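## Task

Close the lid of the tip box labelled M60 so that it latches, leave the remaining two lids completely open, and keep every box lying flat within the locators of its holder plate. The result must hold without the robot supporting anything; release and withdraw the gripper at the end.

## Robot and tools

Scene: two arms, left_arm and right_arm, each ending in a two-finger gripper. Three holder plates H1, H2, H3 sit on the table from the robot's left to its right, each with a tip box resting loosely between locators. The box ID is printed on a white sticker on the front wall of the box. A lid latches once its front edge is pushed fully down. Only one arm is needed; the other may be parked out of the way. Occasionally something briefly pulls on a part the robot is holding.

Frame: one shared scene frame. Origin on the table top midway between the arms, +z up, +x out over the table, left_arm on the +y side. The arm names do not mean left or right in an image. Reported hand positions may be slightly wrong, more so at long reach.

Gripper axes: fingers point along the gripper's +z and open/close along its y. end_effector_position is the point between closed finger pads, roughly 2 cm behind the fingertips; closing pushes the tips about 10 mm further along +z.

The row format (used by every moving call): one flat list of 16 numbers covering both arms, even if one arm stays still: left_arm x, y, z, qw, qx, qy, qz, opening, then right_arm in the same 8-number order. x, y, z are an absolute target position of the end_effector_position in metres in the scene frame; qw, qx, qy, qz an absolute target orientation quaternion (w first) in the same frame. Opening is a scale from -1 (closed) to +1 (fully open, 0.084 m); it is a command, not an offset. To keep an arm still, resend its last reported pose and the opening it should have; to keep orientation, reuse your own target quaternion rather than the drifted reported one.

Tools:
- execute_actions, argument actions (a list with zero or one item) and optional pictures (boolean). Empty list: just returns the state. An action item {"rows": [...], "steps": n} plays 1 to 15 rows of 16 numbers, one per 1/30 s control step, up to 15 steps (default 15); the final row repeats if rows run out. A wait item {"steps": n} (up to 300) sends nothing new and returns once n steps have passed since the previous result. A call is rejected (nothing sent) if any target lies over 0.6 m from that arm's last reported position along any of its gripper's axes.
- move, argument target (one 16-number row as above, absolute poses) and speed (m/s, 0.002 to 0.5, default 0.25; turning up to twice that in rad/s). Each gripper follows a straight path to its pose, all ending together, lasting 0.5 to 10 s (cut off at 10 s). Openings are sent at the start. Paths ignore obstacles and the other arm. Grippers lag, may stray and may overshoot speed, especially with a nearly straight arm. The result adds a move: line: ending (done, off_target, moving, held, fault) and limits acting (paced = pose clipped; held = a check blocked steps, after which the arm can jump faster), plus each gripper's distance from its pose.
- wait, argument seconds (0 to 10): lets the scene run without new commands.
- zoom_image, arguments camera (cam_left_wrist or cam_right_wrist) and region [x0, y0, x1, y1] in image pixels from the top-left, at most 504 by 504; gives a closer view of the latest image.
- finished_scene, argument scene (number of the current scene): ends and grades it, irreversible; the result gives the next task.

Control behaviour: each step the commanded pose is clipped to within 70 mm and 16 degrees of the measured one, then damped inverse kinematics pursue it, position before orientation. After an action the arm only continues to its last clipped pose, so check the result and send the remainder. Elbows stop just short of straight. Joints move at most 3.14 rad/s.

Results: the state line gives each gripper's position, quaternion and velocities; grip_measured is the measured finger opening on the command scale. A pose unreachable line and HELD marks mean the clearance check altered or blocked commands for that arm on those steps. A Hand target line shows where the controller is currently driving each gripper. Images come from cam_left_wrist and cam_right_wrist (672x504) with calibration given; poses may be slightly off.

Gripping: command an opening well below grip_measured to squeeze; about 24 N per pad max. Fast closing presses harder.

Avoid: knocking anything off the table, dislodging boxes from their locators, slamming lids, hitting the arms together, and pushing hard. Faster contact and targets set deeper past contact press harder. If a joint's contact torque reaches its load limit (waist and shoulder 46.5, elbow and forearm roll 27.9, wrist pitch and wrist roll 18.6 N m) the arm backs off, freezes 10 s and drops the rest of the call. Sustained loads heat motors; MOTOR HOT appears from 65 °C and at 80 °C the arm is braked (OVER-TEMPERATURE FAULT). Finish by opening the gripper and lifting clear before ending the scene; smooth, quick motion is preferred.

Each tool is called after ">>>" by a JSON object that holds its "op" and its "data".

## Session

>>> {"op": "move", "data": {"target": [0.3,0.2,0.45,0,0,1,0,-1,0.3,-0.2,0.45,0,0,1,0,-1]}}

Scene clock: 3.43 s of 7200.00 s.
left_arm: end_effector_position=(+0.3019, +0.2018, +0.4505) grip_measured=-1.00 end_effector_quat_wxyz=(+0.001, -0.002, +1.000, +0.004) end_effector_velocity=(+0.001, -0.001, +0.000) end_effector_angular_velocity=(+0.006, +0.007, -0.001) | right_arm: end_effector_position=(+0.3000, -0.1993, +0.4504) grip_measured=-1.00 end_effector_quat_wxyz=(+0.000, -0.000, +1.000, +0.001) end_effector_velocity=(+0.000, -0.000, +0.000) end_effector_angular_velocity=(+0.000, +0.001, -0.001)
Joint positions: left_arm=[-0.278 -0.249 -1.529  0.009  1.779 -3.618  0.   ] | right_arm=[ 0.646 -0.504 -1.316  0.002  1.819 -2.595  0.   ]
Joint velocities: left_arm=[-0.003  0.012 -0.013  0.002  0.011 -0.002  0.   ] | right_arm=[-0.002  0.001 -0.001  0.001  0.001 -0.     0.   ]
Motor temperatures (°C, as the motors report them): left_arm=[31 32 31 32 35 36] | right_arm=[33 33 35 32 33 31]
Hand target (left_arm): +0.302, +0.201, +0.450; +0.001, -0.002, +1.000, +0.004
Hand target (right_arm): +0.300, -0.199, +0.450; +0.000, -0.000, +1.000, +0.001
Off the commanded pose (left_arm): 0.003 m, 1 deg.
Off the commanded pose (right_arm): 0.001 m, 0 deg.
move: done
camera_calibration (this result's frames):
cam_left_wrist: T_world_to_cam=[[0.00490632, 0.999943, 0.00948753, -0.172906], [0.999977, -0.0048624, -0.00464699, -0.228087], [-0.0046006, 0.00951011, -0.999944, 0.581654], [0, 0, 0, 1]] pos_world=[0.231607, 0.166255, 0.582202]
cam_right_wrist: T_world_to_cam=[[0.00269289, 0.999993, 0.00274496, 0.235674], [0.999627, -0.00261728, -0.0271865, -0.217014], [-0.0271791, 0.00281715, -0.999627, 0.586008], [0, 0, 0, 1]] pos_world=[0.232225, -0.237891, 0.579242]

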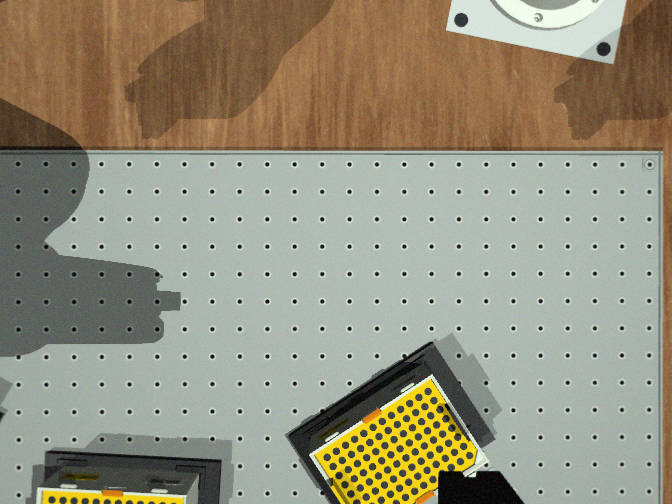

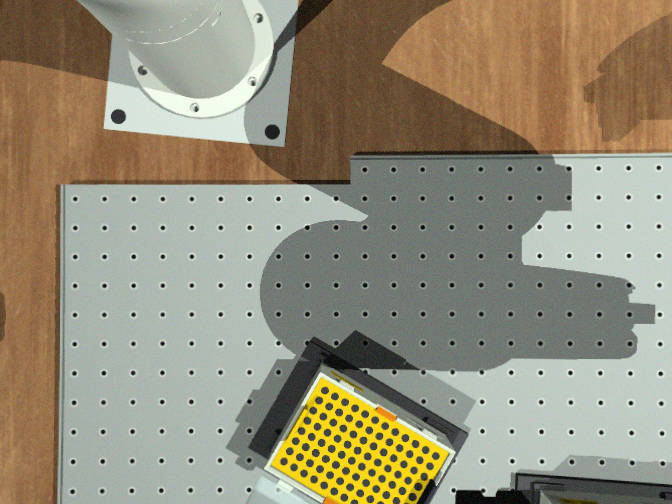

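Tilt both cameras to read labels.

>>> {"op": "move", "data": {"target": [0.2,0.15,0.25,0.38,0,0.92,0,-1,0.2,-0.15,0.25,0.38,0,0.92,0,-1]}}

Scene clock: 7.90 s of 7200.00 s.
left_arm: end_effector_position=(+0.1997, +0.1495, +0.2509) grip_measured=-1.00 end_effector_quat_wxyz=(+0.383, +0.001, +0.924, -0.001) end_effector_velocity=(-0.001, +0.001, -0.002) end_effector_angular_velocity=(+0.005, -0.007, +0.007) | right_arm: end_effector_position=(+0.2004, -0.1506, +0.2498) grip_measured=-1.00 end_effector_quat_wxyz=(+0.381, -0.000, +0.924, -0.001) end_effector_velocity=(-0.000, -0.000, -0.002) end_effector_angular_velocity=(-0.003, -0.006, -0.005)
Joint positions: left_arm=[-0.997 -0.902 -0.287  0.866  1.038 -4.737  0.   ] | right_arm=[ 1.743 -1.046 -0.26  -0.789  1.436 -1.333  0.   ]
Joint velocities: left_arm=[-0.013  0.006  0.002  0.011  0.013 -0.021  0.   ] | right_arm=[ 0.008  0.009  0.001 -0.004  0.006  0.015  0.   ]
Motor temperatures (°C, as the motors report them): left_arm=[31 32 33 32 35 36] | right_arm=[33 33 37 32 34 31]
Hand target (left_arm): +0.200, +0.150, +0.251; +0.383, +0.001, +0.924, -0.001
Hand target (right_arm): +0.200, -0.151, +0.249; +0.382, -0.000, +0.924, -0.001
Off the commanded pose (left_arm): 0.001 m, 0 deg.
Off the commanded pose (right_arm): 0.001 m, 0 deg.
move: done
camera_calibration (this result's frames):
cam_left_wrist: T_world_to_cam=[[0.00755421, 0.999959, 0.00506417, -0.117725], [0.71203, -0.00893471, 0.702092, -0.246256], [0.702109, -0.00169792, -0.712068, 0.170413], [0, 0, 0, 1]] pos_world=[0.0565826, 0.115809, 0.294836]
cam_right_wrist: T_world_to_cam=[[0.00322174, 0.999995, 0.000152139, 0.188358], [0.728233, -0.00245046, 0.685325, -0.246375], [0.685322, -0.00209715, -0.728238, 0.171328], [0, 0, 0, 1]] pos_world=[0.0613969, -0.188601, 0.293586]

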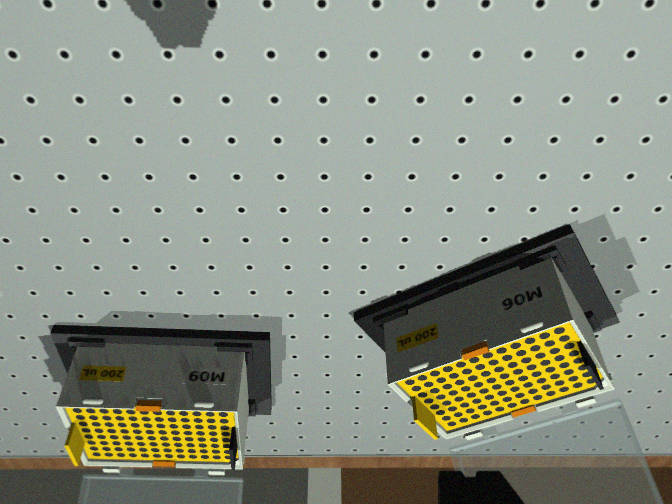

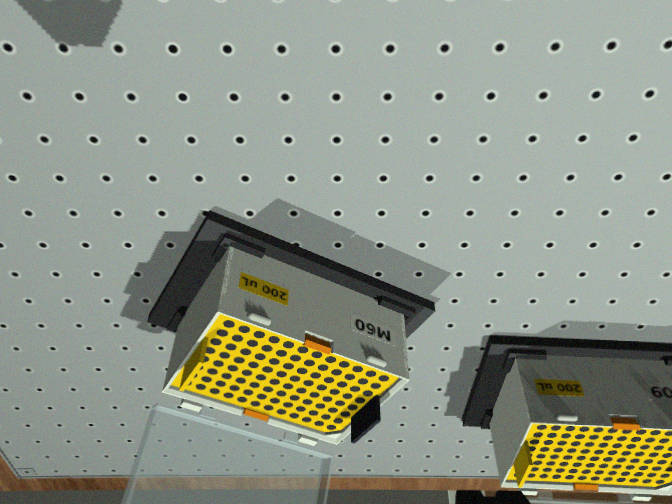

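>>> {"op": "move", "data": {"target": [0.2,0.25,0.3,0.38,0,0.92,0,-1,0.42,-0.28,0.42,0,0,1,0,-1]}}

>>> {"op": "zoom_image", "data": {"camera": "cam_left_wrist", "region": [0,150,672,504]}}

Scene clock: 12.77 s of 7200.00 s.
left_arm: end_effector_position=(+0.2001, +0.2500, +0.3001) grip_measured=-1.00 end_effector_quat_wxyz=(+0.381, -0.000, +0.924, +0.000) end_effector_velocity=(-0.000, +0.000, +0.001) end_effector_angular_velocity=(-0.002, -0.000, -0.000) | right_arm: end_effector_position=(+0.4195, -0.2789, +0.4207) grip_measured=-1.00 end_effector_quat_wxyz=(+0.001, -0.000, +1.000, +0.002) end_effector_velocity=(+0.001, -0.001, +0.000) end_effector_angular_velocity=(-0.002, +0.012, -0.001)
Joint positions: left_arm=[-0.818 -1.432 -0.192  0.689  1.232 -4.261  0.   ] | right_arm=[ 0.298 -0.275 -1.412  0.003  1.685 -2.943  0.   ]
Joint velocities: left_arm=[ 0.001 -0.001 -0.001 -0.001  0.     0.002  0.   ] | right_arm=[-0.002  0.014 -0.016  0.001  0.014 -0.001  0.   ]
Motor temperatures (°C, as the motors report them): left_arm=[31 32 34 32 36 36] | right_arm=[33 33 39 32 34 31]
Hand target (left_arm): +0.200, +0.250, +0.300; +0.382, -0.001, +0.924, +0.000
Hand target (right_arm): +0.420, -0.279, +0.421; +0.000, -0.000, +1.000, +0.002
Off the commanded pose (left_arm): 0.000 m, 0 deg.
Off the commanded pose (right_arm): 0.001 m, 0 deg.
move: done
camera_calibration (this result's frames):
cam_left_wrist: T_world_to_cam=[[0.0036815, 0.999965, 0.00754602, -0.218384], [0.714227, -0.00791093, 0.699869, -0.280245], [0.699904, 0.002813, -0.714231, 0.205359], [0, 0, 0, 1]] pos_world=[0.0572311, 0.215582, 0.344457]
cam_right_wrist: T_world_to_cam=[[0.00281791, 0.99999, 0.00332634, 0.31476], [0.999659, -0.00273055, -0.0259844, -0.338098], [-0.0259751, 0.00339843, -0.999657, 0.559505], [0, 0, 0, 1]] pos_world=[0.351629, -0.317581, 0.549481]

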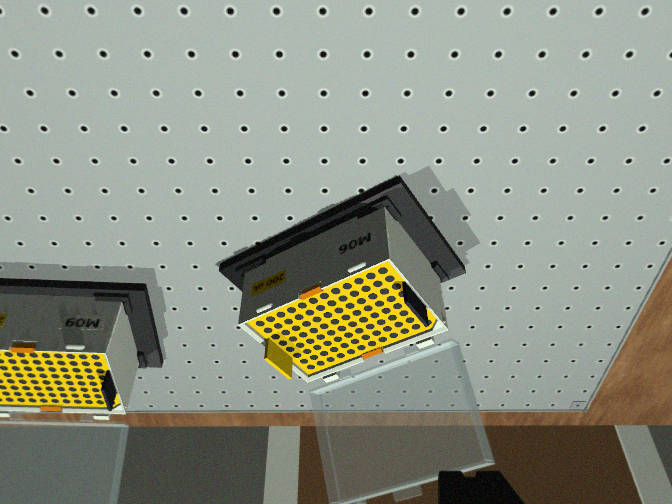

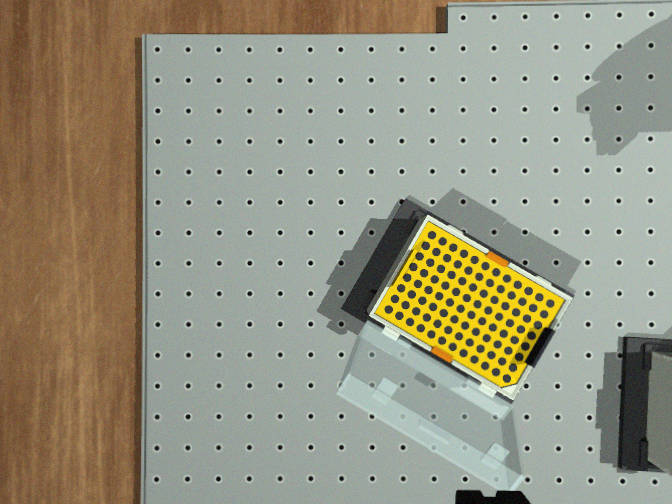

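Region (0, 150, 672, 504) is 672x354 pixels. A region can be at most 504 by 504 pixels.

>>> {"op": "move", "data": {"target": [0.57,-0.333,0.13,-0.127,0.837,-0.219,-0.485,-1,0.55,-0.322,0.065,-0.127,0.837,-0.219,-0.485,-1], "speed": 0.002}}

Scene clock: 32.30 s of 7200.00 s.
left_arm: end_effector_position=(+0.2055, +0.2414, +0.2977) grip_measured=-1.00 end_effector_quat_wxyz=(+0.382, -0.017, +0.924, +0.010) end_effector_velocity=(-0.000, -0.000, -0.000) end_effector_angular_velocity=(+0.001, +0.001, +0.000) | right_arm: end_effector_position=(+0.4217, -0.2797, +0.4154) grip_measured=-1.00 end_effector_quat_wxyz=(+0.003, -0.017, +1.000, +0.012) end_effector_velocity=(+0.000, -0.000, -0.000) end_effector_angular_velocity=(+0.000, -0.000, +0.001)
Joint positions: left_arm=[-0.836 -1.336 -0.218  0.725  1.218 -4.352  0.   ] | right_arm=[ 0.282 -0.282 -1.388  0.022  1.66  -2.991  0.   ]
Joint velocities: left_arm=[-0.002  0.002 -0.     0.001  0.001 -0.002  0.   ] | right_arm=[-0.     0.     0.001  0.    -0.001 -0.002  0.   ]
Motor temperatures (°C, as the motors report them): left_arm=[31 32 37 32 36 36] | right_arm=[33 34 43 32 34 31]
Hand target (left_arm): +0.206, +0.241, +0.298; +0.382, -0.017, +0.924, +0.010
Hand target (right_arm): +0.422, -0.280, +0.415; +0.003, -0.017, +1.000, +0.012
Off the commanded pose (left_arm): 0.701 m, 149 deg.
Off the commanded pose (right_arm): 0.376 m, 152 deg.
After step 90, 6.33 s passed at rest.
move: off_target (left_arm, right_arm; path cut at 10 s)
camera_calibration (this result's frames):
cam_left_wrist: T_world_to_cam=[[-0.0347885, 0.999317, 0.0124762, -0.20319], [0.712948, 0.0160671, 0.701033, -0.28838], [0.700354, 0.0332827, -0.71302, 0.191991], [0, 0, 0, 1]] pos_world=[0.0640691, 0.201294, 0.341592]
cam_right_wrist: T_world_to_cam=[[-0.0312015, 0.99925, 0.022933, 0.321499], [0.999266, 0.031696, -0.021524, -0.332474], [-0.0222348, 0.0222445, -0.999505, 0.557851], [0, 0, 0, 1]] pos_world=[0.354665, -0.323128, 0.543046]

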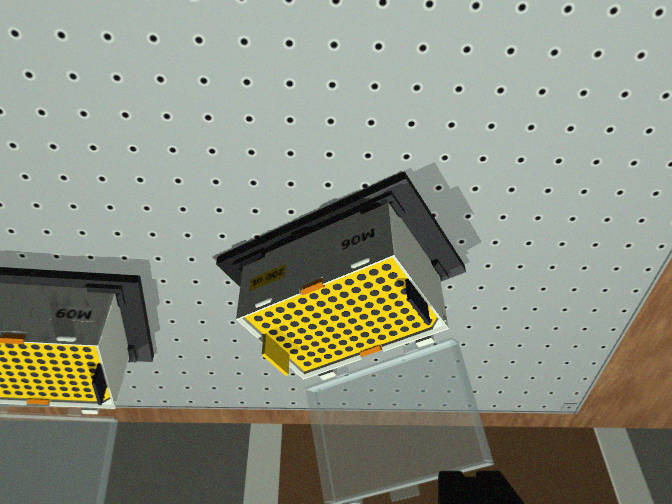

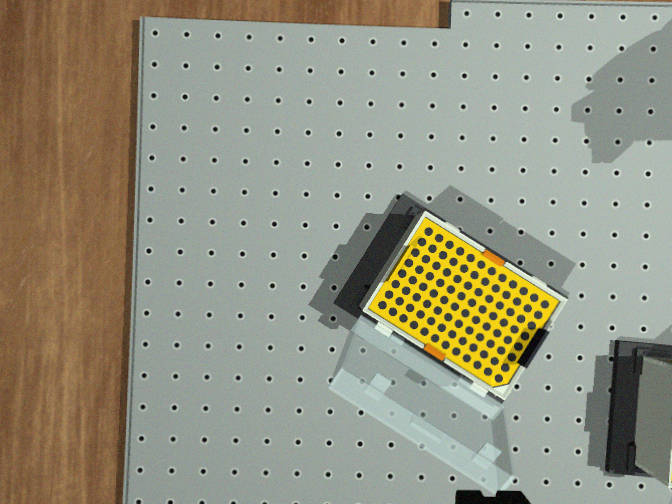

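Malformed call; redo properly.

>>> {"op": "move", "data": {"target": [0.2,0.25,0.3,0.38,0,0.92,0,-1,0.57,-0.333,0.14,-0.127,0.837,-0.219,-0.485,-1]}}

>>> {"op": "move", "data": {"target": [0.2,0.25,0.3,0.38,0,0.92,0,-1,0.55,-0.322,0.065,-0.127,0.837,-0.219,-0.485,-1], "speed": 0.1}}

>>> {"op": "move", "data": {"target": [0.2,0.25,0.3,0.38,0,0.92,0,-1,0.471,-0.277,0.065,-0.127,0.837,-0.219,-0.485,-1], "speed": 0.08}}

>>> {"op": "move", "data": {"target": [0.2,0.25,0.3,0.38,0,0.92,0,-1,0.471,-0.277,0.15,-0.127,0.837,-0.219,-0.485,-1], "speed": 0.05}}

Scene clock: 45.20 s of 7200.00 s.
left_arm: end_effector_position=(+0.2000, +0.2500, +0.3000) grip_measured=-1.00 end_effector_quat_wxyz=(+0.382, -0.000, +0.924, +0.000) end_effector_velocity=(+0.000, -0.000, +0.000) end_effector_angular_velocity=(-0.001, -0.000, +0.000) | right_arm: end_effector_position=(+0.5696, -0.3325, +0.1409) grip_measured=-1.00 end_effector_quat_wxyz=(-0.160, +0.859, -0.255, -0.414) end_effector_velocity=(+0.000, -0.000, -0.002) end_effector_angular_velocity=(-0.003, -0.008, +0.012)
Joint positions: left_arm=[-0.817 -1.434 -0.191  0.689  1.231 -4.26   0.   ] | right_arm=[-0.078  1.246 -2.695  0.49   2.249 -5.736  0.   ]
Joint velocities: left_arm=[ 0.    -0.     0.    -0.    -0.001 -0.001  0.   ] | right_arm=[ 0.004 -0.001  0.001 -0.012 -0.004 -0.014  0.   ]
Motor temperatures (°C, as the motors report them): left_arm=[31 32 37 32 36 36] | right_arm=[33 35 44 32 34 31]
Hand target (left_arm): +0.200, +0.250, +0.300; +0.382, -0.000, +0.924, +0.000
Hand target (right_arm): +0.570, -0.333, +0.141; -0.159, +0.859, -0.254, -0.414
Off the commanded pose (left_arm): 0.000 m, 0 deg.
Off the commanded pose (right_arm): 0.001 m, 10 deg.
elbow stopped short (right arm): the move would have taken joint 3 (elbow) straighter than the controller allows; a more bent joint 3 avoids this.
After step 90, 4.07 s passed at rest.
move: off_target (right_arm)
camera_calibration (this result's frames):
cam_left_wrist: T_world_to_cam=[[0.00468913, 0.999964, 0.00706373, -0.218465], [0.713865, -0.00829397, 0.700234, -0.280063], [0.700268, 0.00175906, -0.713878, 0.205391], [0, 0, 0, 1]] pos_world=[0.0571229, 0.215773, 0.344277]
cam_right_wrist: T_world_to_cam=[[-0.571629, -0.818265, -0.0606882, 0.100479], [-0.542389, 0.321334, 0.776246, 0.377506], [-0.615674, 0.476642, -0.627502, 0.724722], [0, 0, 0, 1]] pos_world=[0.708384, -0.384521, 0.167825]

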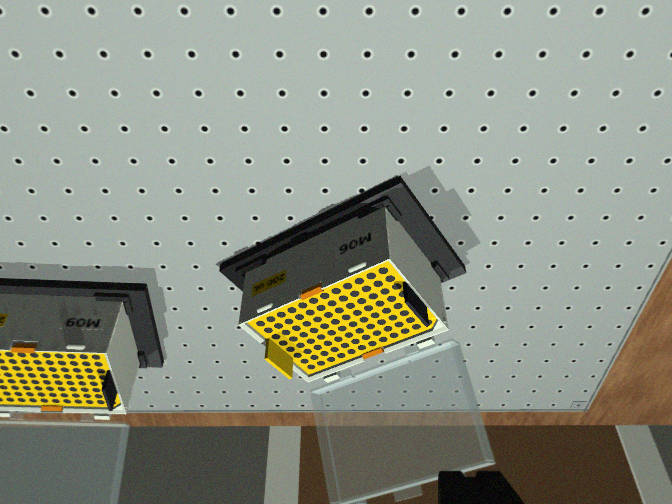

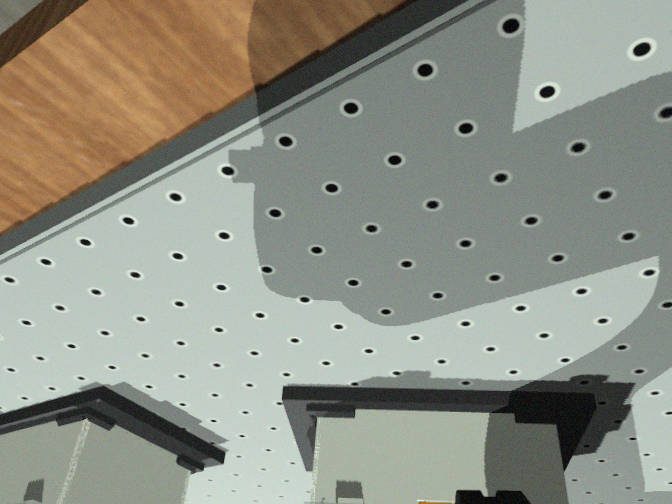

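Scene clock: 46.47 s of 7200.00 s.
left_arm: end_effector_position=(+0.2000, +0.2500, +0.3000) grip_measured=-1.00 end_effector_quat_wxyz=(+0.382, -0.000, +0.924, +0.000) end_effector_velocity=(-0.000, +0.000, -0.000) end_effector_angular_velocity=(-0.000, -0.000, -0.000) | right_arm: end_effector_position=(+0.5494, -0.3220, +0.0656) grip_measured=-1.00 end_effector_quat_wxyz=(-0.136, +0.847, -0.231, -0.460) end_effector_velocity=(-0.000, +0.000, -0.002) end_effector_angular_velocity=(-0.001, -0.000, +0.002)
Joint positions: left_arm=[-0.817 -1.435 -0.191  0.689  1.231 -4.26   0.   ] | right_arm=[-0.044  1.379 -2.695  0.439  2.227 -5.795  0.   ]
Joint velocities: left_arm=[ 0.    -0.001  0.001  0.    -0.     0.     0.   ] | right_arm=[ 0.001  0.002  0.    -0.002 -0.002 -0.002  0.   ]
Motor temperatures (°C, as the motors report them): left_arm=[31 32 37 32 36 36] | right_arm=[33 35 44 32 34 31]
Hand target (left_arm): +0.200, +0.250, +0.300; +0.382, -0.000, +0.924, -0.000
Hand target (right_arm): +0.549, -0.322, +0.065; -0.136, +0.846, -0.231, -0.460
Off the commanded pose (left_arm): 0.000 m, 0 deg.
Off the commanded pose (right_arm): 0.001 m, 4 deg.
elbow stopped short (right arm): the move would have taken joint 3 (elbow) straighter than the controller allows; a more bent joint 3 avoids this.
move: off_target (right_arm)
camera_calibration (this result's frames):
cam_left_wrist: T_world_to_cam=[[0.00490872, 0.999963, 0.00703746, -0.218491], [0.713764, -0.00843256, 0.700335, -0.28003], [0.700369, 0.00158534, -0.71378, 0.205387], [0, 0, 0, 1]] pos_world=[0.0571014, 0.215796, 0.344253]
cam_right_wrist: T_world_to_cam=[[-0.517937, -0.855267, -0.0161076, 0.0486063], [-0.488795, 0.280449, 0.826092, 0.375739], [-0.702012, 0.435737, -0.563305, 0.690016], [0, 0, 0, 1]] pos_world=[0.693234, -0.364469, 0.0790777]

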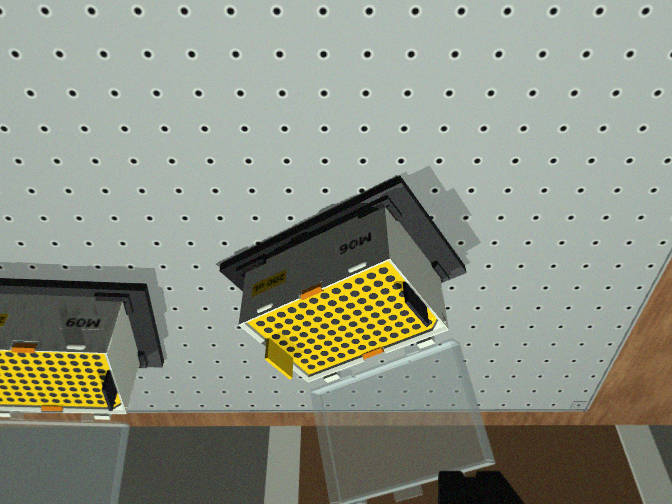

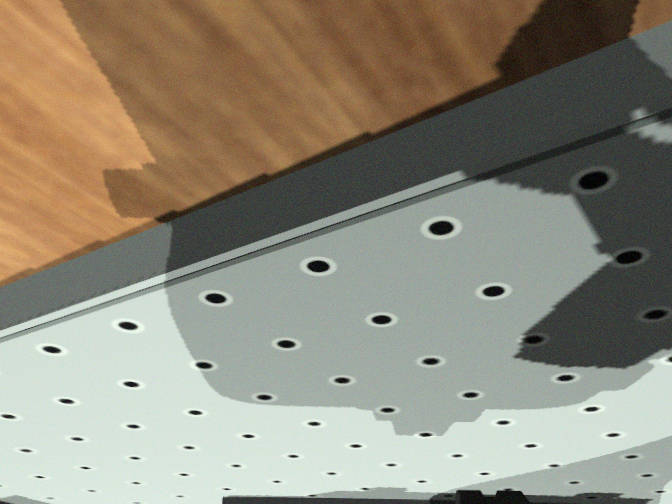

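Scene clock: 47.97 s of 7200.00 s.
left_arm: end_effector_position=(+0.2000, +0.2500, +0.3000) grip_measured=-1.00 end_effector_quat_wxyz=(+0.382, -0.000, +0.924, -0.000) end_effector_velocity=(+0.000, +0.001, -0.000) end_effector_angular_velocity=(+0.001, +0.001, +0.002) | right_arm: end_effector_position=(+0.4707, -0.2773, +0.0649) grip_measured=-1.00 end_effector_quat_wxyz=(-0.127, +0.837, -0.219, -0.485) end_effector_velocity=(-0.002, +0.001, +0.000) end_effector_angular_velocity=(-0.000, -0.002, -0.002)
Joint positions: left_arm=[-0.817 -1.435 -0.191  0.689  1.231 -4.26   0.   ] | right_arm=[ 0.037  0.897 -1.8    0.408  1.881 -5.916  0.   ]
Joint velocities: left_arm=[ 0.001 -0.     0.     0.     0.002 -0.     0.   ] | right_arm=[ 0.001 -0.01   0.017  0.001 -0.009 -0.001  0.   ]
Motor temperatures (°C, as the motors report them): left_arm=[31 32 37 32 36 36] | right_arm=[33 35 44 32 34 31]
Hand target (left_arm): +0.200, +0.250, +0.300; +0.382, -0.000, +0.924, +0.000
Hand target (right_arm): +0.470, -0.277, +0.065; -0.127, +0.837, -0.219, -0.485
Off the commanded pose (left_arm): 0.000 m, 0 deg.
Off the commanded pose (right_arm): 0.000 m, 0 deg.
move: done
camera_calibration (this result's frames):
cam_left_wrist: T_world_to_cam=[[0.00490943, 0.999963, 0.00703728, -0.218491], [0.713764, -0.00843294, 0.700335, -0.28003], [0.700369, 0.00158471, -0.713779, 0.205387], [0, 0, 0, 1]] pos_world=[0.0571013, 0.215796, 0.344253]
cam_right_wrist: T_world_to_cam=[[-0.491929, -0.87063, 0.00314656, 0.0283556], [-0.452209, 0.258595, 0.853601, 0.300265], [-0.743984, 0.418488, -0.520917, 0.627117], [0, 0, 0, 1]] pos_world=[0.616296, -0.315401, 0.0702803]

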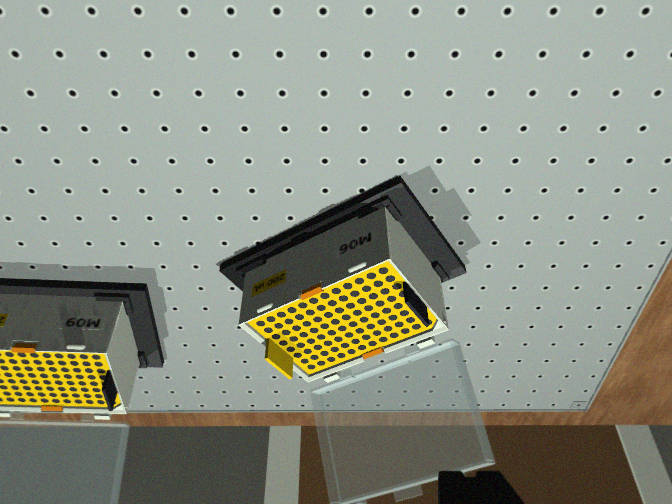

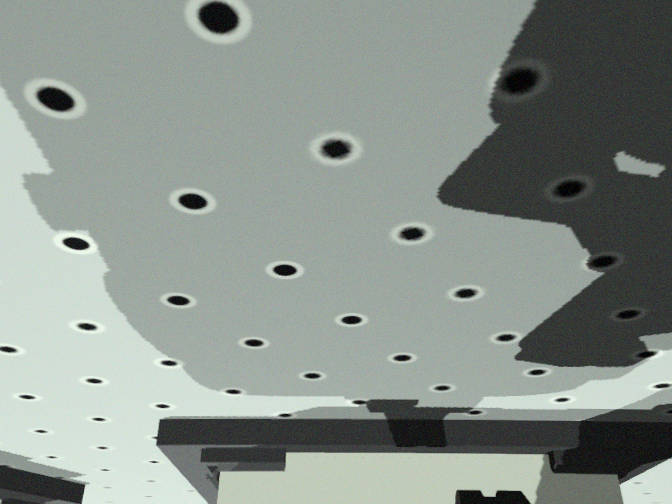

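Scene clock: 50.00 s of 7200.00 s.
left_arm: end_effector_position=(+0.2000, +0.2500, +0.3000) grip_measured=-1.00 end_effector_quat_wxyz=(+0.382, -0.000, +0.924, +0.000) end_effector_velocity=(-0.000, +0.000, -0.000) end_effector_angular_velocity=(-0.000, -0.000, +0.001) | right_arm: end_effector_position=(+0.4709, -0.2770, +0.1497) grip_measured=-1.00 end_effector_quat_wxyz=(-0.127, +0.837, -0.219, -0.485) end_effector_velocity=(-0.001, -0.000, +0.001) end_effector_angular_velocity=(-0.000, +0.004, -0.001)
Joint positions: left_arm=[-0.817 -1.435 -0.191  0.689  1.231 -4.26   0.   ] | right_arm=[ 0.03   0.764 -1.821  0.427  2.025 -5.855  0.   ]
Joint velocities: left_arm=[-0.    -0.001  0.001  0.     0.    -0.001  0.   ] | right_arm=[-0.    -0.     0.     0.001  0.003  0.002  0.   ]
Motor temperatures (°C, as the motors report them): left_arm=[31 32 37 32 36 36] | right_arm=[33 36 44 32 34 31]
Hand target (left_arm): +0.200, +0.250, +0.300; +0.382, -0.000, +0.924, +0.000
Hand target (right_arm): +0.471, -0.277, +0.150; -0.127, +0.837, -0.219, -0.485
Off the commanded pose (left_arm): 0.000 m, 0 deg.
Off the commanded pose (right_arm): 0.000 m, 0 deg.
move: done
camera_calibration (this result's frames):
cam_left_wrist: T_world_to_cam=[[0.00490946, 0.999963, 0.00703747, -0.218491], [0.713764, -0.0084331, 0.700336, -0.28003], [0.700369, 0.00158482, -0.713779, 0.205387], [0, 0, 0, 1]] pos_world=[0.0571014, 0.215796, 0.344253]
cam_right_wrist: T_world_to_cam=[[-0.491406, -0.870926, 0.0028363, 0.0281483], [-0.452203, 0.257929, 0.853806, 0.227706], [-0.744334, 0.418283, -0.520583, 0.67137], [0, 0, 0, 1]] pos_world=[0.616525, -0.315039, 0.155007]

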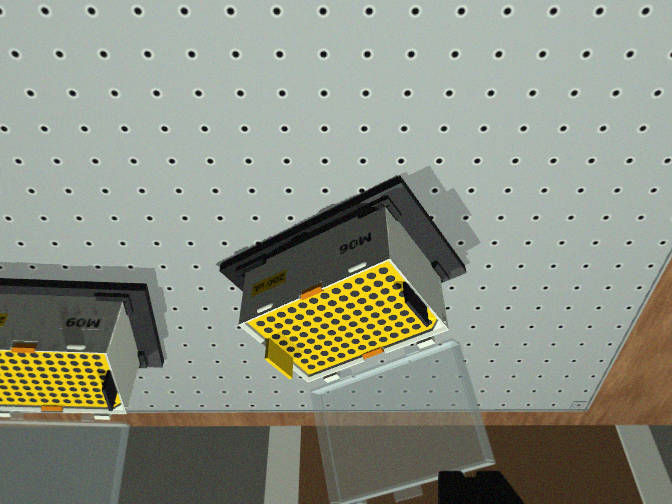

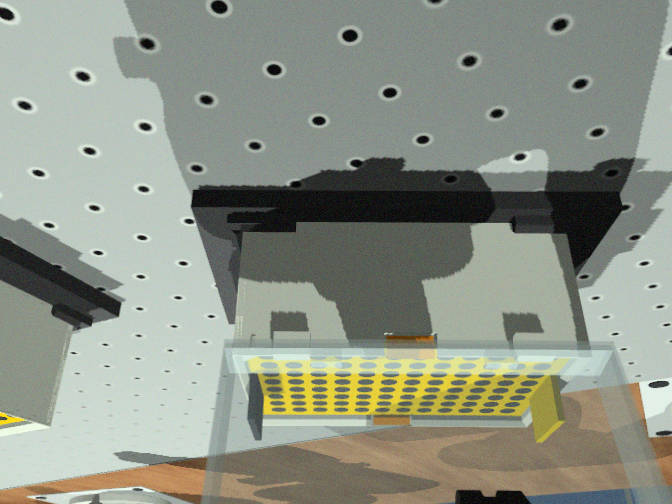

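>>> {"op": "move", "data": {"target": [0.2,0.25,0.3,0.38,0,0.92,0,-1,0.405,-0.24,0.16,-0.127,0.837,-0.219,-0.485,-1], "speed": 0.05}}

>>> {"op": "move", "data": {"target": [0.2,0.25,0.3,0.38,0,0.92,0,-1,0.368,-0.22,0.15,-0.127,0.837,-0.219,-0.485,-1], "speed": 0.04}}

>>> {"op": "move", "data": {"target": [0.2,0.25,0.3,0.38,0,0.92,0,-1,0.40,-0.24,0.30,0,0,1,0,-1]}}

Scene clock: 57.47 s of 7200.00 s.
left_arm: end_effector_position=(+0.2000, +0.2500, +0.3000) grip_measured=-1.00 end_effector_quat_wxyz=(+0.382, -0.000, +0.924, -0.000) end_effector_velocity=(-0.000, +0.000, -0.000) end_effector_angular_velocity=(+0.000, +0.000, +0.000) | right_arm: end_effector_position=(+0.4049, -0.2402, +0.1599) grip_measured=-1.00 end_effector_quat_wxyz=(-0.127, +0.837, -0.219, -0.485) end_effector_velocity=(-0.001, +0.000, -0.000) end_effector_angular_velocity=(+0.001, +0.001, -0.000)
Joint positions: left_arm=[-0.817 -1.435 -0.191  0.689  1.231 -4.26   0.   ] | right_arm=[ 0.095  0.506 -1.429  0.459  1.88  -5.864  0.   ]
Joint velocities: left_arm=[-0.    -0.     0.001  0.    -0.    -0.001  0.   ] | right_arm=[ 0.001 -0.003  0.007  0.001 -0.003 -0.001  0.   ]
Motor temperatures (°C, as the motors report them): left_arm=[31 32 37 32 36 36] | right_arm=[33 37 44 32 34 31]
Hand target (left_arm): +0.200, +0.250, +0.300; +0.382, -0.000, +0.924, +0.000
Hand target (right_arm): +0.405, -0.240, +0.160; -0.127, +0.837, -0.219, -0.485
Off the commanded pose (left_arm): 0.000 m, 0 deg.
Off the commanded pose (right_arm): 0.000 m, 0 deg.
After step 90, 2.57 s passed at rest.
move: done
camera_calibration (this result's frames):
cam_left_wrist: T_world_to_cam=[[0.00490939, 0.999963, 0.00703721, -0.218491], [0.713764, -0.00843287, 0.700336, -0.28003], [0.700369, 0.00158469, -0.713779, 0.205387], [0, 0, 0, 1]] pos_world=[0.0571013, 0.215796, 0.344253]
cam_right_wrist: T_world_to_cam=[[-0.491664, -0.87078, 0.00300223, 0.0278237], [-0.452385, 0.258371, 0.853576, 0.179895], [-0.744053, 0.418315, -0.520959, 0.612121], [0, 0, 0, 1]] pos_world=[0.550511, -0.27831, 0.165253]

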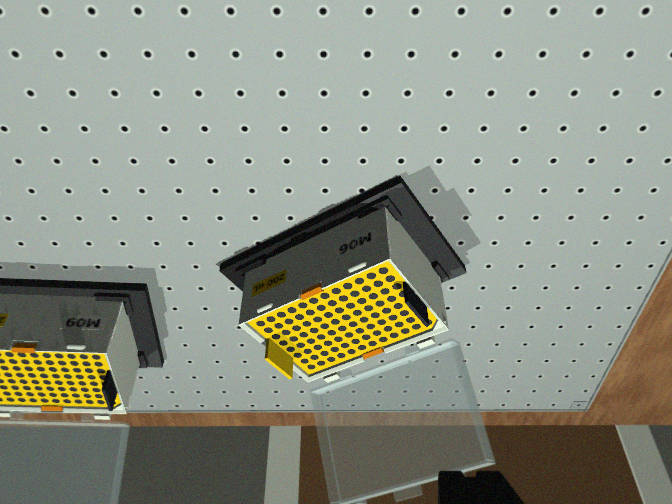

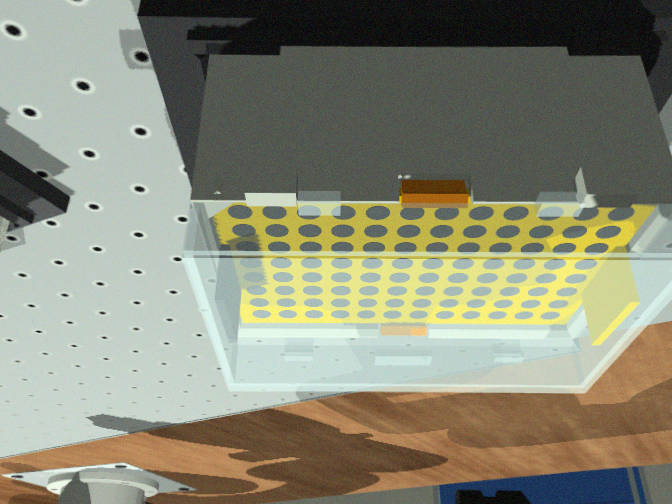

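Scene clock: 58.87 s of 7200.00 s.
left_arm: end_effector_position=(+0.2000, +0.2500, +0.3000) grip_measured=-1.00 end_effector_quat_wxyz=(+0.382, -0.000, +0.924, -0.000) end_effector_velocity=(-0.000, -0.001, +0.000) end_effector_angular_velocity=(+0.001, -0.000, -0.002) | right_arm: end_effector_position=(+0.3681, -0.2202, +0.1500) grip_measured=-1.00 end_effector_quat_wxyz=(-0.127, +0.837, -0.219, -0.485) end_effector_velocity=(-0.001, +0.001, -0.001) end_effector_angular_velocity=(-0.000, -0.001, -0.001)
Joint positions: left_arm=[-0.817 -1.435 -0.191  0.689  1.231 -4.26   0.   ] | right_arm=[ 0.139  0.407 -1.245  0.484  1.789 -5.873  0.   ]
Joint velocities: left_arm=[-0.002  0.001 -0.001  0.    -0.     0.001  0.   ] | right_arm=[ 0.001 -0.003  0.006  0.001 -0.004 -0.     0.   ]
Motor temperatures (°C, as the motors report them): left_arm=[31 32 37 32 36 36] | right_arm=[33 37 43 32 34 31]
Hand target (left_arm): +0.200, +0.250, +0.300; +0.382, -0.000, +0.924, +0.000
Hand target (right_arm): +0.368, -0.220, +0.150; -0.127, +0.837, -0.219, -0.485
Off the commanded pose (left_arm): 0.000 m, 0 deg.
Off the commanded pose (right_arm): 0.000 m, 0 deg.
move: done
camera_calibration (this result's frames):
cam_left_wrist: T_world_to_cam=[[0.0049093, 0.999963, 0.00703732, -0.218491], [0.713764, -0.00843288, 0.700335, -0.28003], [0.700369, 0.00158483, -0.713779, 0.205387], [0, 0, 0, 1]] pos_world=[0.0571014, 0.215796, 0.344253]
cam_right_wrist: T_world_to_cam=[[-0.491593, -0.87082, 0.00285962, 0.0271808], [-0.45256, 0.258281, 0.85351, 0.166517], [-0.743993, 0.418286, -0.521068, 0.571182], [0, 0, 0, 1]] pos_world=[0.513677, -0.258256, 0.155423]

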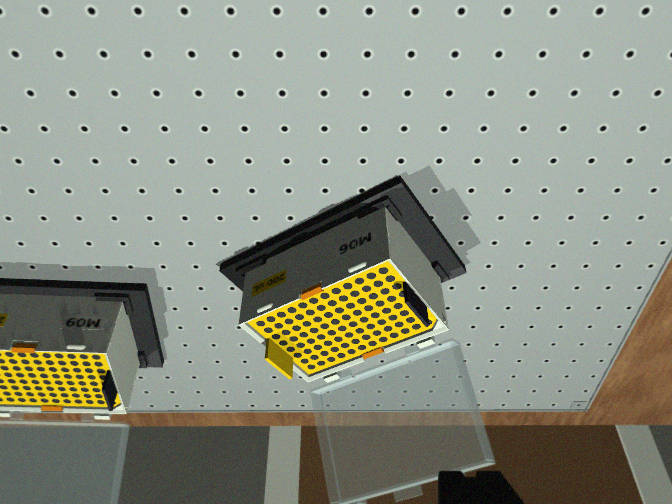

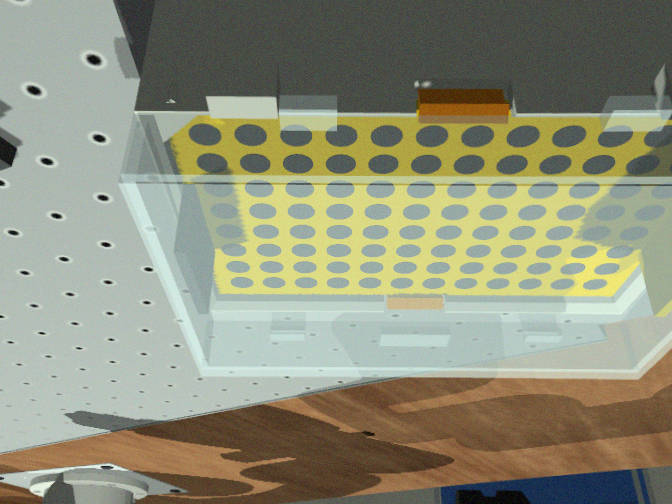

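Scene clock: 64.73 s of 7200.00 s.
left_arm: end_effector_position=(+0.2000, +0.2500, +0.3000) grip_measured=-1.00 end_effector_quat_wxyz=(+0.382, -0.000, +0.924, -0.000) end_effector_velocity=(-0.000, -0.000, +0.000) end_effector_angular_velocity=(-0.001, -0.001, -0.000) | right_arm: end_effector_position=(+0.4000, -0.2402, +0.2992) grip_measured=-1.00 end_effector_quat_wxyz=(-0.001, -0.001, +1.000, -0.000) end_effector_velocity=(+0.000, +0.000, +0.001) end_effector_angular_velocity=(-0.004, +0.002, -0.006)
Joint positions: left_arm=[-0.817 -1.435 -0.191  0.689  1.231 -4.26   0.   ] | right_arm=[ 0.413 -0.374 -0.973 -0.     1.348 -2.83   0.   ]
Joint velocities: left_arm=[-0.001 -0.001  0.     0.    -0.    -0.001  0.   ] | right_arm=[ 0.002  0.004 -0.006 -0.004  0.005  0.009  0.   ]
Motor temperatures (°C, as the motors report them): left_arm=[31 32 37 32 36 36] | right_arm=[33 36 44 32 34 31]
Hand target (left_arm): +0.200, +0.250, +0.300; +0.382, -0.000, +0.924, -0.000
Hand target (right_arm): +0.400, -0.240, +0.299; -0.001, -0.001, +1.000, -0.001
Off the commanded pose (left_arm): 0.000 m, 0 deg.
Off the commanded pose (right_arm): 0.001 m, 0 deg.
move: done
camera_calibration (this result's frames):
cam_left_wrist: T_world_to_cam=[[0.00490935, 0.999963, 0.00703721, -0.218491], [0.713764, -0.00843283, 0.700336, -0.28003], [0.700369, 0.00158472, -0.713779, 0.205387], [0, 0, 0, 1]] pos_world=[0.0571014, 0.215796, 0.344253]
cam_right_wrist: T_world_to_cam=[[0.00126552, 0.999999, -0.00097987, 0.278391], [0.99959, -0.00129303, -0.0285974, -0.320439], [-0.0285986, -0.000943278, -0.999591, 0.437381], [0, 0, 0, 1]] pos_world=[0.332464, -0.278392, 0.428311]

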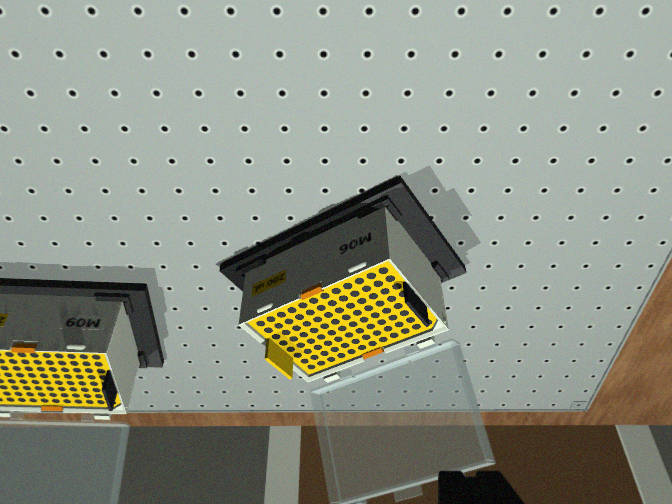

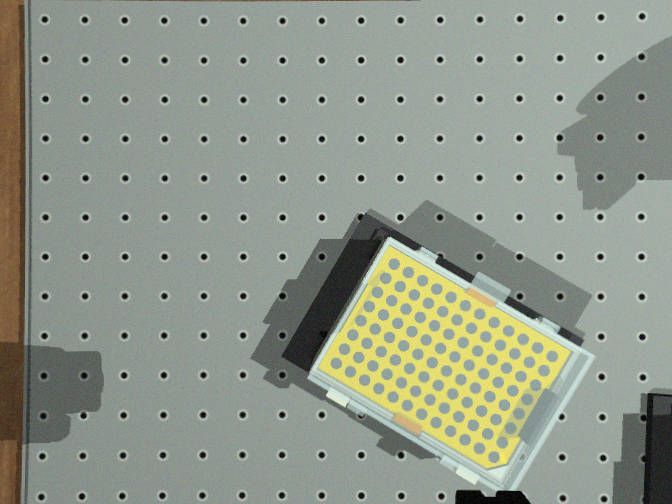

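>>> {"op": "move", "data": {"target": [0.2,0.25,0.3,0.38,0,0.92,0,-1,0.353,-0.21,0.125,0,0,1,0,-1], "speed": 0.15}}

>>> {"op": "move", "data": {"target": [0.2,0.25,0.3,0.38,0,0.92,0,-1,0.353,-0.21,0.088,0,0,1,0,-1], "speed": 0.02}}

>>> {"op": "move", "data": {"target": [0.2,0.25,0.3,0.38,0,0.92,0,-1,0.25,-0.17,0.2,0.38,0,0.92,0,-1]}}

Scene clock: 72.33 s of 7200.00 s.
left_arm: end_effector_position=(+0.2000, +0.2500, +0.3000) grip_measured=-1.00 end_effector_quat_wxyz=(+0.382, -0.000, +0.924, -0.000) end_effector_velocity=(-0.000, -0.001, -0.000) end_effector_angular_velocity=(-0.000, +0.000, -0.002) | right_arm: end_effector_position=(+0.3531, -0.2103, +0.1256) grip_measured=-1.00 end_effector_quat_wxyz=(+0.000, +0.000, +1.000, +0.000) end_effector_velocity=(-0.001, +0.000, -0.003) end_effector_angular_velocity=(-0.001, +0.002, +0.000)
Joint positions: left_arm=[-0.817 -1.435 -0.191  0.689  1.231 -4.26   0.   ] | right_arm=[ 0.539 -0.323 -0.498 -0.     0.82  -2.701  0.   ]
Joint velocities: left_arm=[-0.002 -0.     0.001 -0.    -0.001 -0.001  0.   ] | right_arm=[ 0.001  0.005  0.005 -0.    -0.007  0.002  0.   ]
Motor temperatures (°C, as the motors report them): left_arm=[31 32 38 32 36 36] | right_arm=[33 36 45 32 34 31]
Hand target (left_arm): +0.200, +0.250, +0.300; +0.382, -0.000, +0.924, +0.000
Hand target (right_arm): +0.353, -0.210, +0.125; +0.000, +0.000, +1.000, -0.000
Off the commanded pose (left_arm): 0.000 m, 0 deg.
Off the commanded pose (right_arm): 0.001 m, 0 deg.
After step 90, 2.90 s passed at rest.
move: done
camera_calibration (this result's frames):
cam_left_wrist: T_world_to_cam=[[0.00490945, 0.999963, 0.00703738, -0.218491], [0.713764, -0.00843303, 0.700335, -0.28003], [0.700369, 0.00158476, -0.713779, 0.205387], [0, 0, 0, 1]] pos_world=[0.0571013, 0.215796, 0.344253]
cam_right_wrist: T_world_to_cam=[[0.00408432, 0.999992, -0.000155291, 0.247271], [0.999633, -0.00408701, -0.0267619, -0.279324], [-0.0267624, -0.0000459301, -0.999642, 0.262056], [0, 0, 0, 1]] pos_world=[0.285225, -0.248399, 0.254526]

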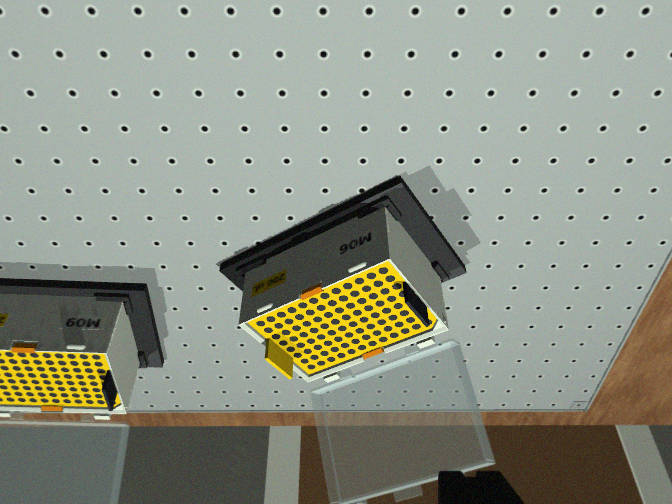

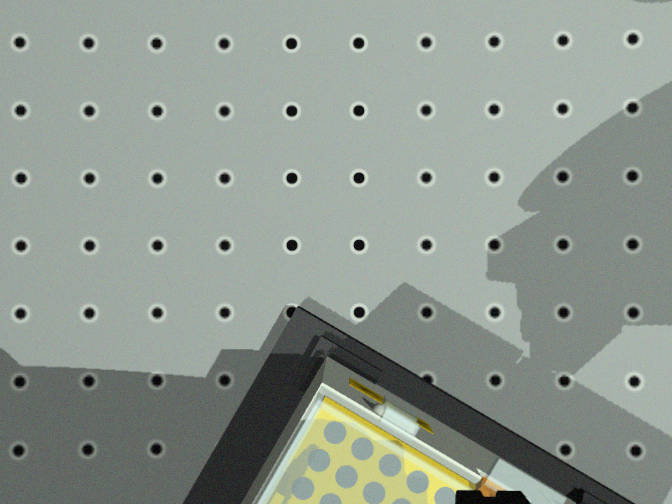

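Scene clock: 74.47 s of 7200.00 s.
left_arm: end_effector_position=(+0.2000, +0.2500, +0.3000) grip_measured=-1.00 end_effector_quat_wxyz=(+0.382, -0.000, +0.924, -0.000) end_effector_velocity=(-0.000, -0.000, -0.000) end_effector_angular_velocity=(+0.002, +0.001, -0.001) | right_arm: end_effector_position=(+0.3696, -0.2022, +0.1075) grip_measured=-1.00 end_effector_quat_wxyz=(+0.023, +0.000, +1.000, +0.011) end_effector_velocity=(+0.002, +0.001, -0.000) end_effector_angular_velocity=(+0.001, -0.003, -0.000)
Joint positions: left_arm=[-0.817 -1.435 -0.191  0.689  1.231 -4.26   0.   ] | right_arm=[ 0.54  -0.248 -0.49  -0.     0.687 -2.701  0.   ]
Joint velocities: left_arm=[-0.001  0.001  0.     0.     0.     0.001  0.   ] | right_arm=[-0.     0.005 -0.003 -0.    -0.005  0.     0.   ]
Motor temperatures (°C, as the motors report them): left_arm=[31 32 38 32 36 36] | right_arm=[33 36 44 32 34 31]
Hand target (left_arm): +0.200, +0.250, +0.300; +0.382, -0.000, +0.924, +0.000
Hand target (right_arm): +0.353, -0.210, +0.089; -0.000, +0.000, +1.000, -0.000
Off the commanded pose (left_arm): 0.000 m, 0 deg.
Off the commanded pose (right_arm): 0.027 m, 3 deg.
move: off_target (right_arm)
camera_calibration (this result's frames):
cam_left_wrist: T_world_to_cam=[[0.00490934, 0.999963, 0.00703727, -0.218491], [0.713764, -0.00843287, 0.700336, -0.28003], [0.700369, 0.00158477, -0.713779, 0.205387], [0, 0, 0, 1]] pos_world=[0.0571014, 0.215796, 0.344253]
cam_right_wrist: T_world_to_cam=[[0.00311134, 0.999761, 0.0216436, 0.237078], [0.999821, -0.0035138, 0.0185819, -0.301162], [0.0186535, 0.0215819, -0.999593, 0.231968], [0, 0, 0, 1]] pos_world=[0.296044, -0.243086, 0.232339]

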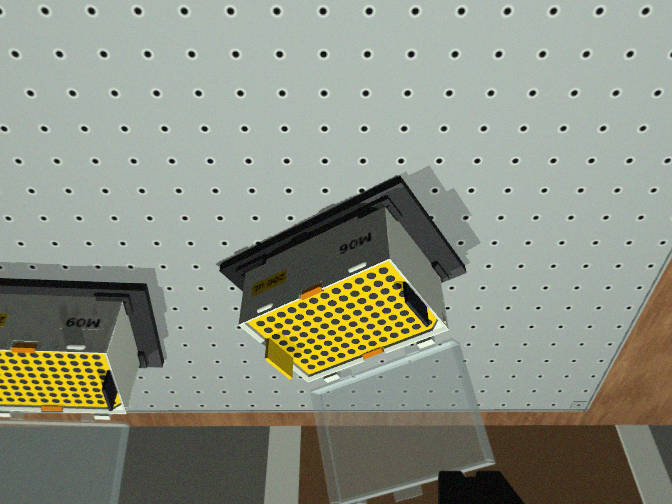

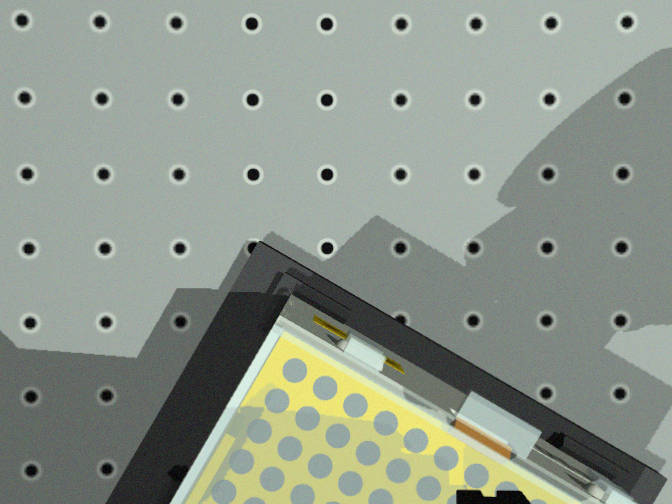

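Scene clock: 76.60 s of 7200.00 s.
left_arm: end_effector_position=(+0.2000, +0.2500, +0.3000) grip_measured=-1.00 end_effector_quat_wxyz=(+0.382, -0.000, +0.924, -0.000) end_effector_velocity=(+0.000, +0.000, +0.001) end_effector_angular_velocity=(-0.000, -0.001, -0.001) | right_arm: end_effector_position=(+0.2507, -0.1703, +0.1991) grip_measured=-1.00 end_effector_quat_wxyz=(+0.381, -0.001, +0.925, -0.001) end_effector_velocity=(-0.002, -0.000, +0.000) end_effector_angular_velocity=(-0.004, -0.006, -0.008)
Joint positions: left_arm=[-0.817 -1.435 -0.191  0.689  1.231 -4.26   0.   ] | right_arm=[ 1.378 -1.118 -0.066 -0.86   1.099 -1.486  0.   ]
Joint velocities: left_arm=[ 0.    -0.    -0.002  0.     0.001  0.001  0.   ] | right_arm=[ 0.021  0.008 -0.005 -0.005  0.022  0.023  0.   ]
Motor temperatures (°C, as the motors report them): left_arm=[31 32 38 32 36 36] | right_arm=[33 35 45 32 34 31]
Hand target (left_arm): +0.200, +0.250, +0.300; +0.382, -0.000, +0.924, +0.000
Hand target (right_arm): +0.251, -0.170, +0.199; +0.381, -0.001, +0.924, -0.001
Off the commanded pose (left_arm): 0.000 m, 0 deg.
Off the commanded pose (right_arm): 0.001 m, 0 deg.
move: done
camera_calibration (this result's frames):
cam_left_wrist: T_world_to_cam=[[0.00490932, 0.999963, 0.00703725, -0.218491], [0.713764, -0.00843284, 0.700336, -0.28003], [0.700369, 0.00158477, -0.713779, 0.205387], [0, 0, 0, 1]] pos_world=[0.0571014, 0.215796, 0.344253]
cam_right_wrist: T_world_to_cam=[[0.00198549, 0.999998, 0.000318942, 0.208178], [0.728622, -0.00166512, 0.684914, -0.248259], [0.684913, -0.0011275, -0.728624, 0.100274], [0, 0, 0, 1]] pos_world=[0.111795, -0.208478, 0.243032]

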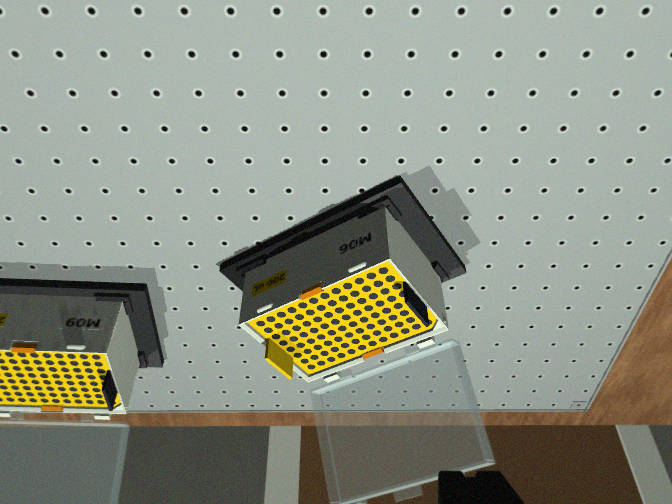

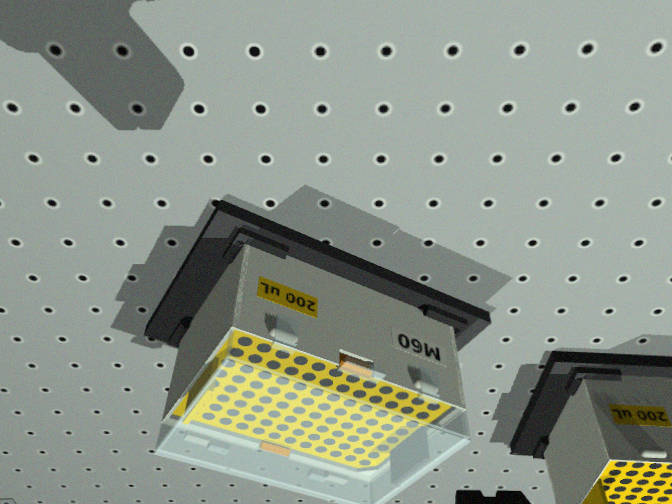

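>>> {"op": "finished_scene", "data": {"scene": 2}}

The scene is finished: the task was done.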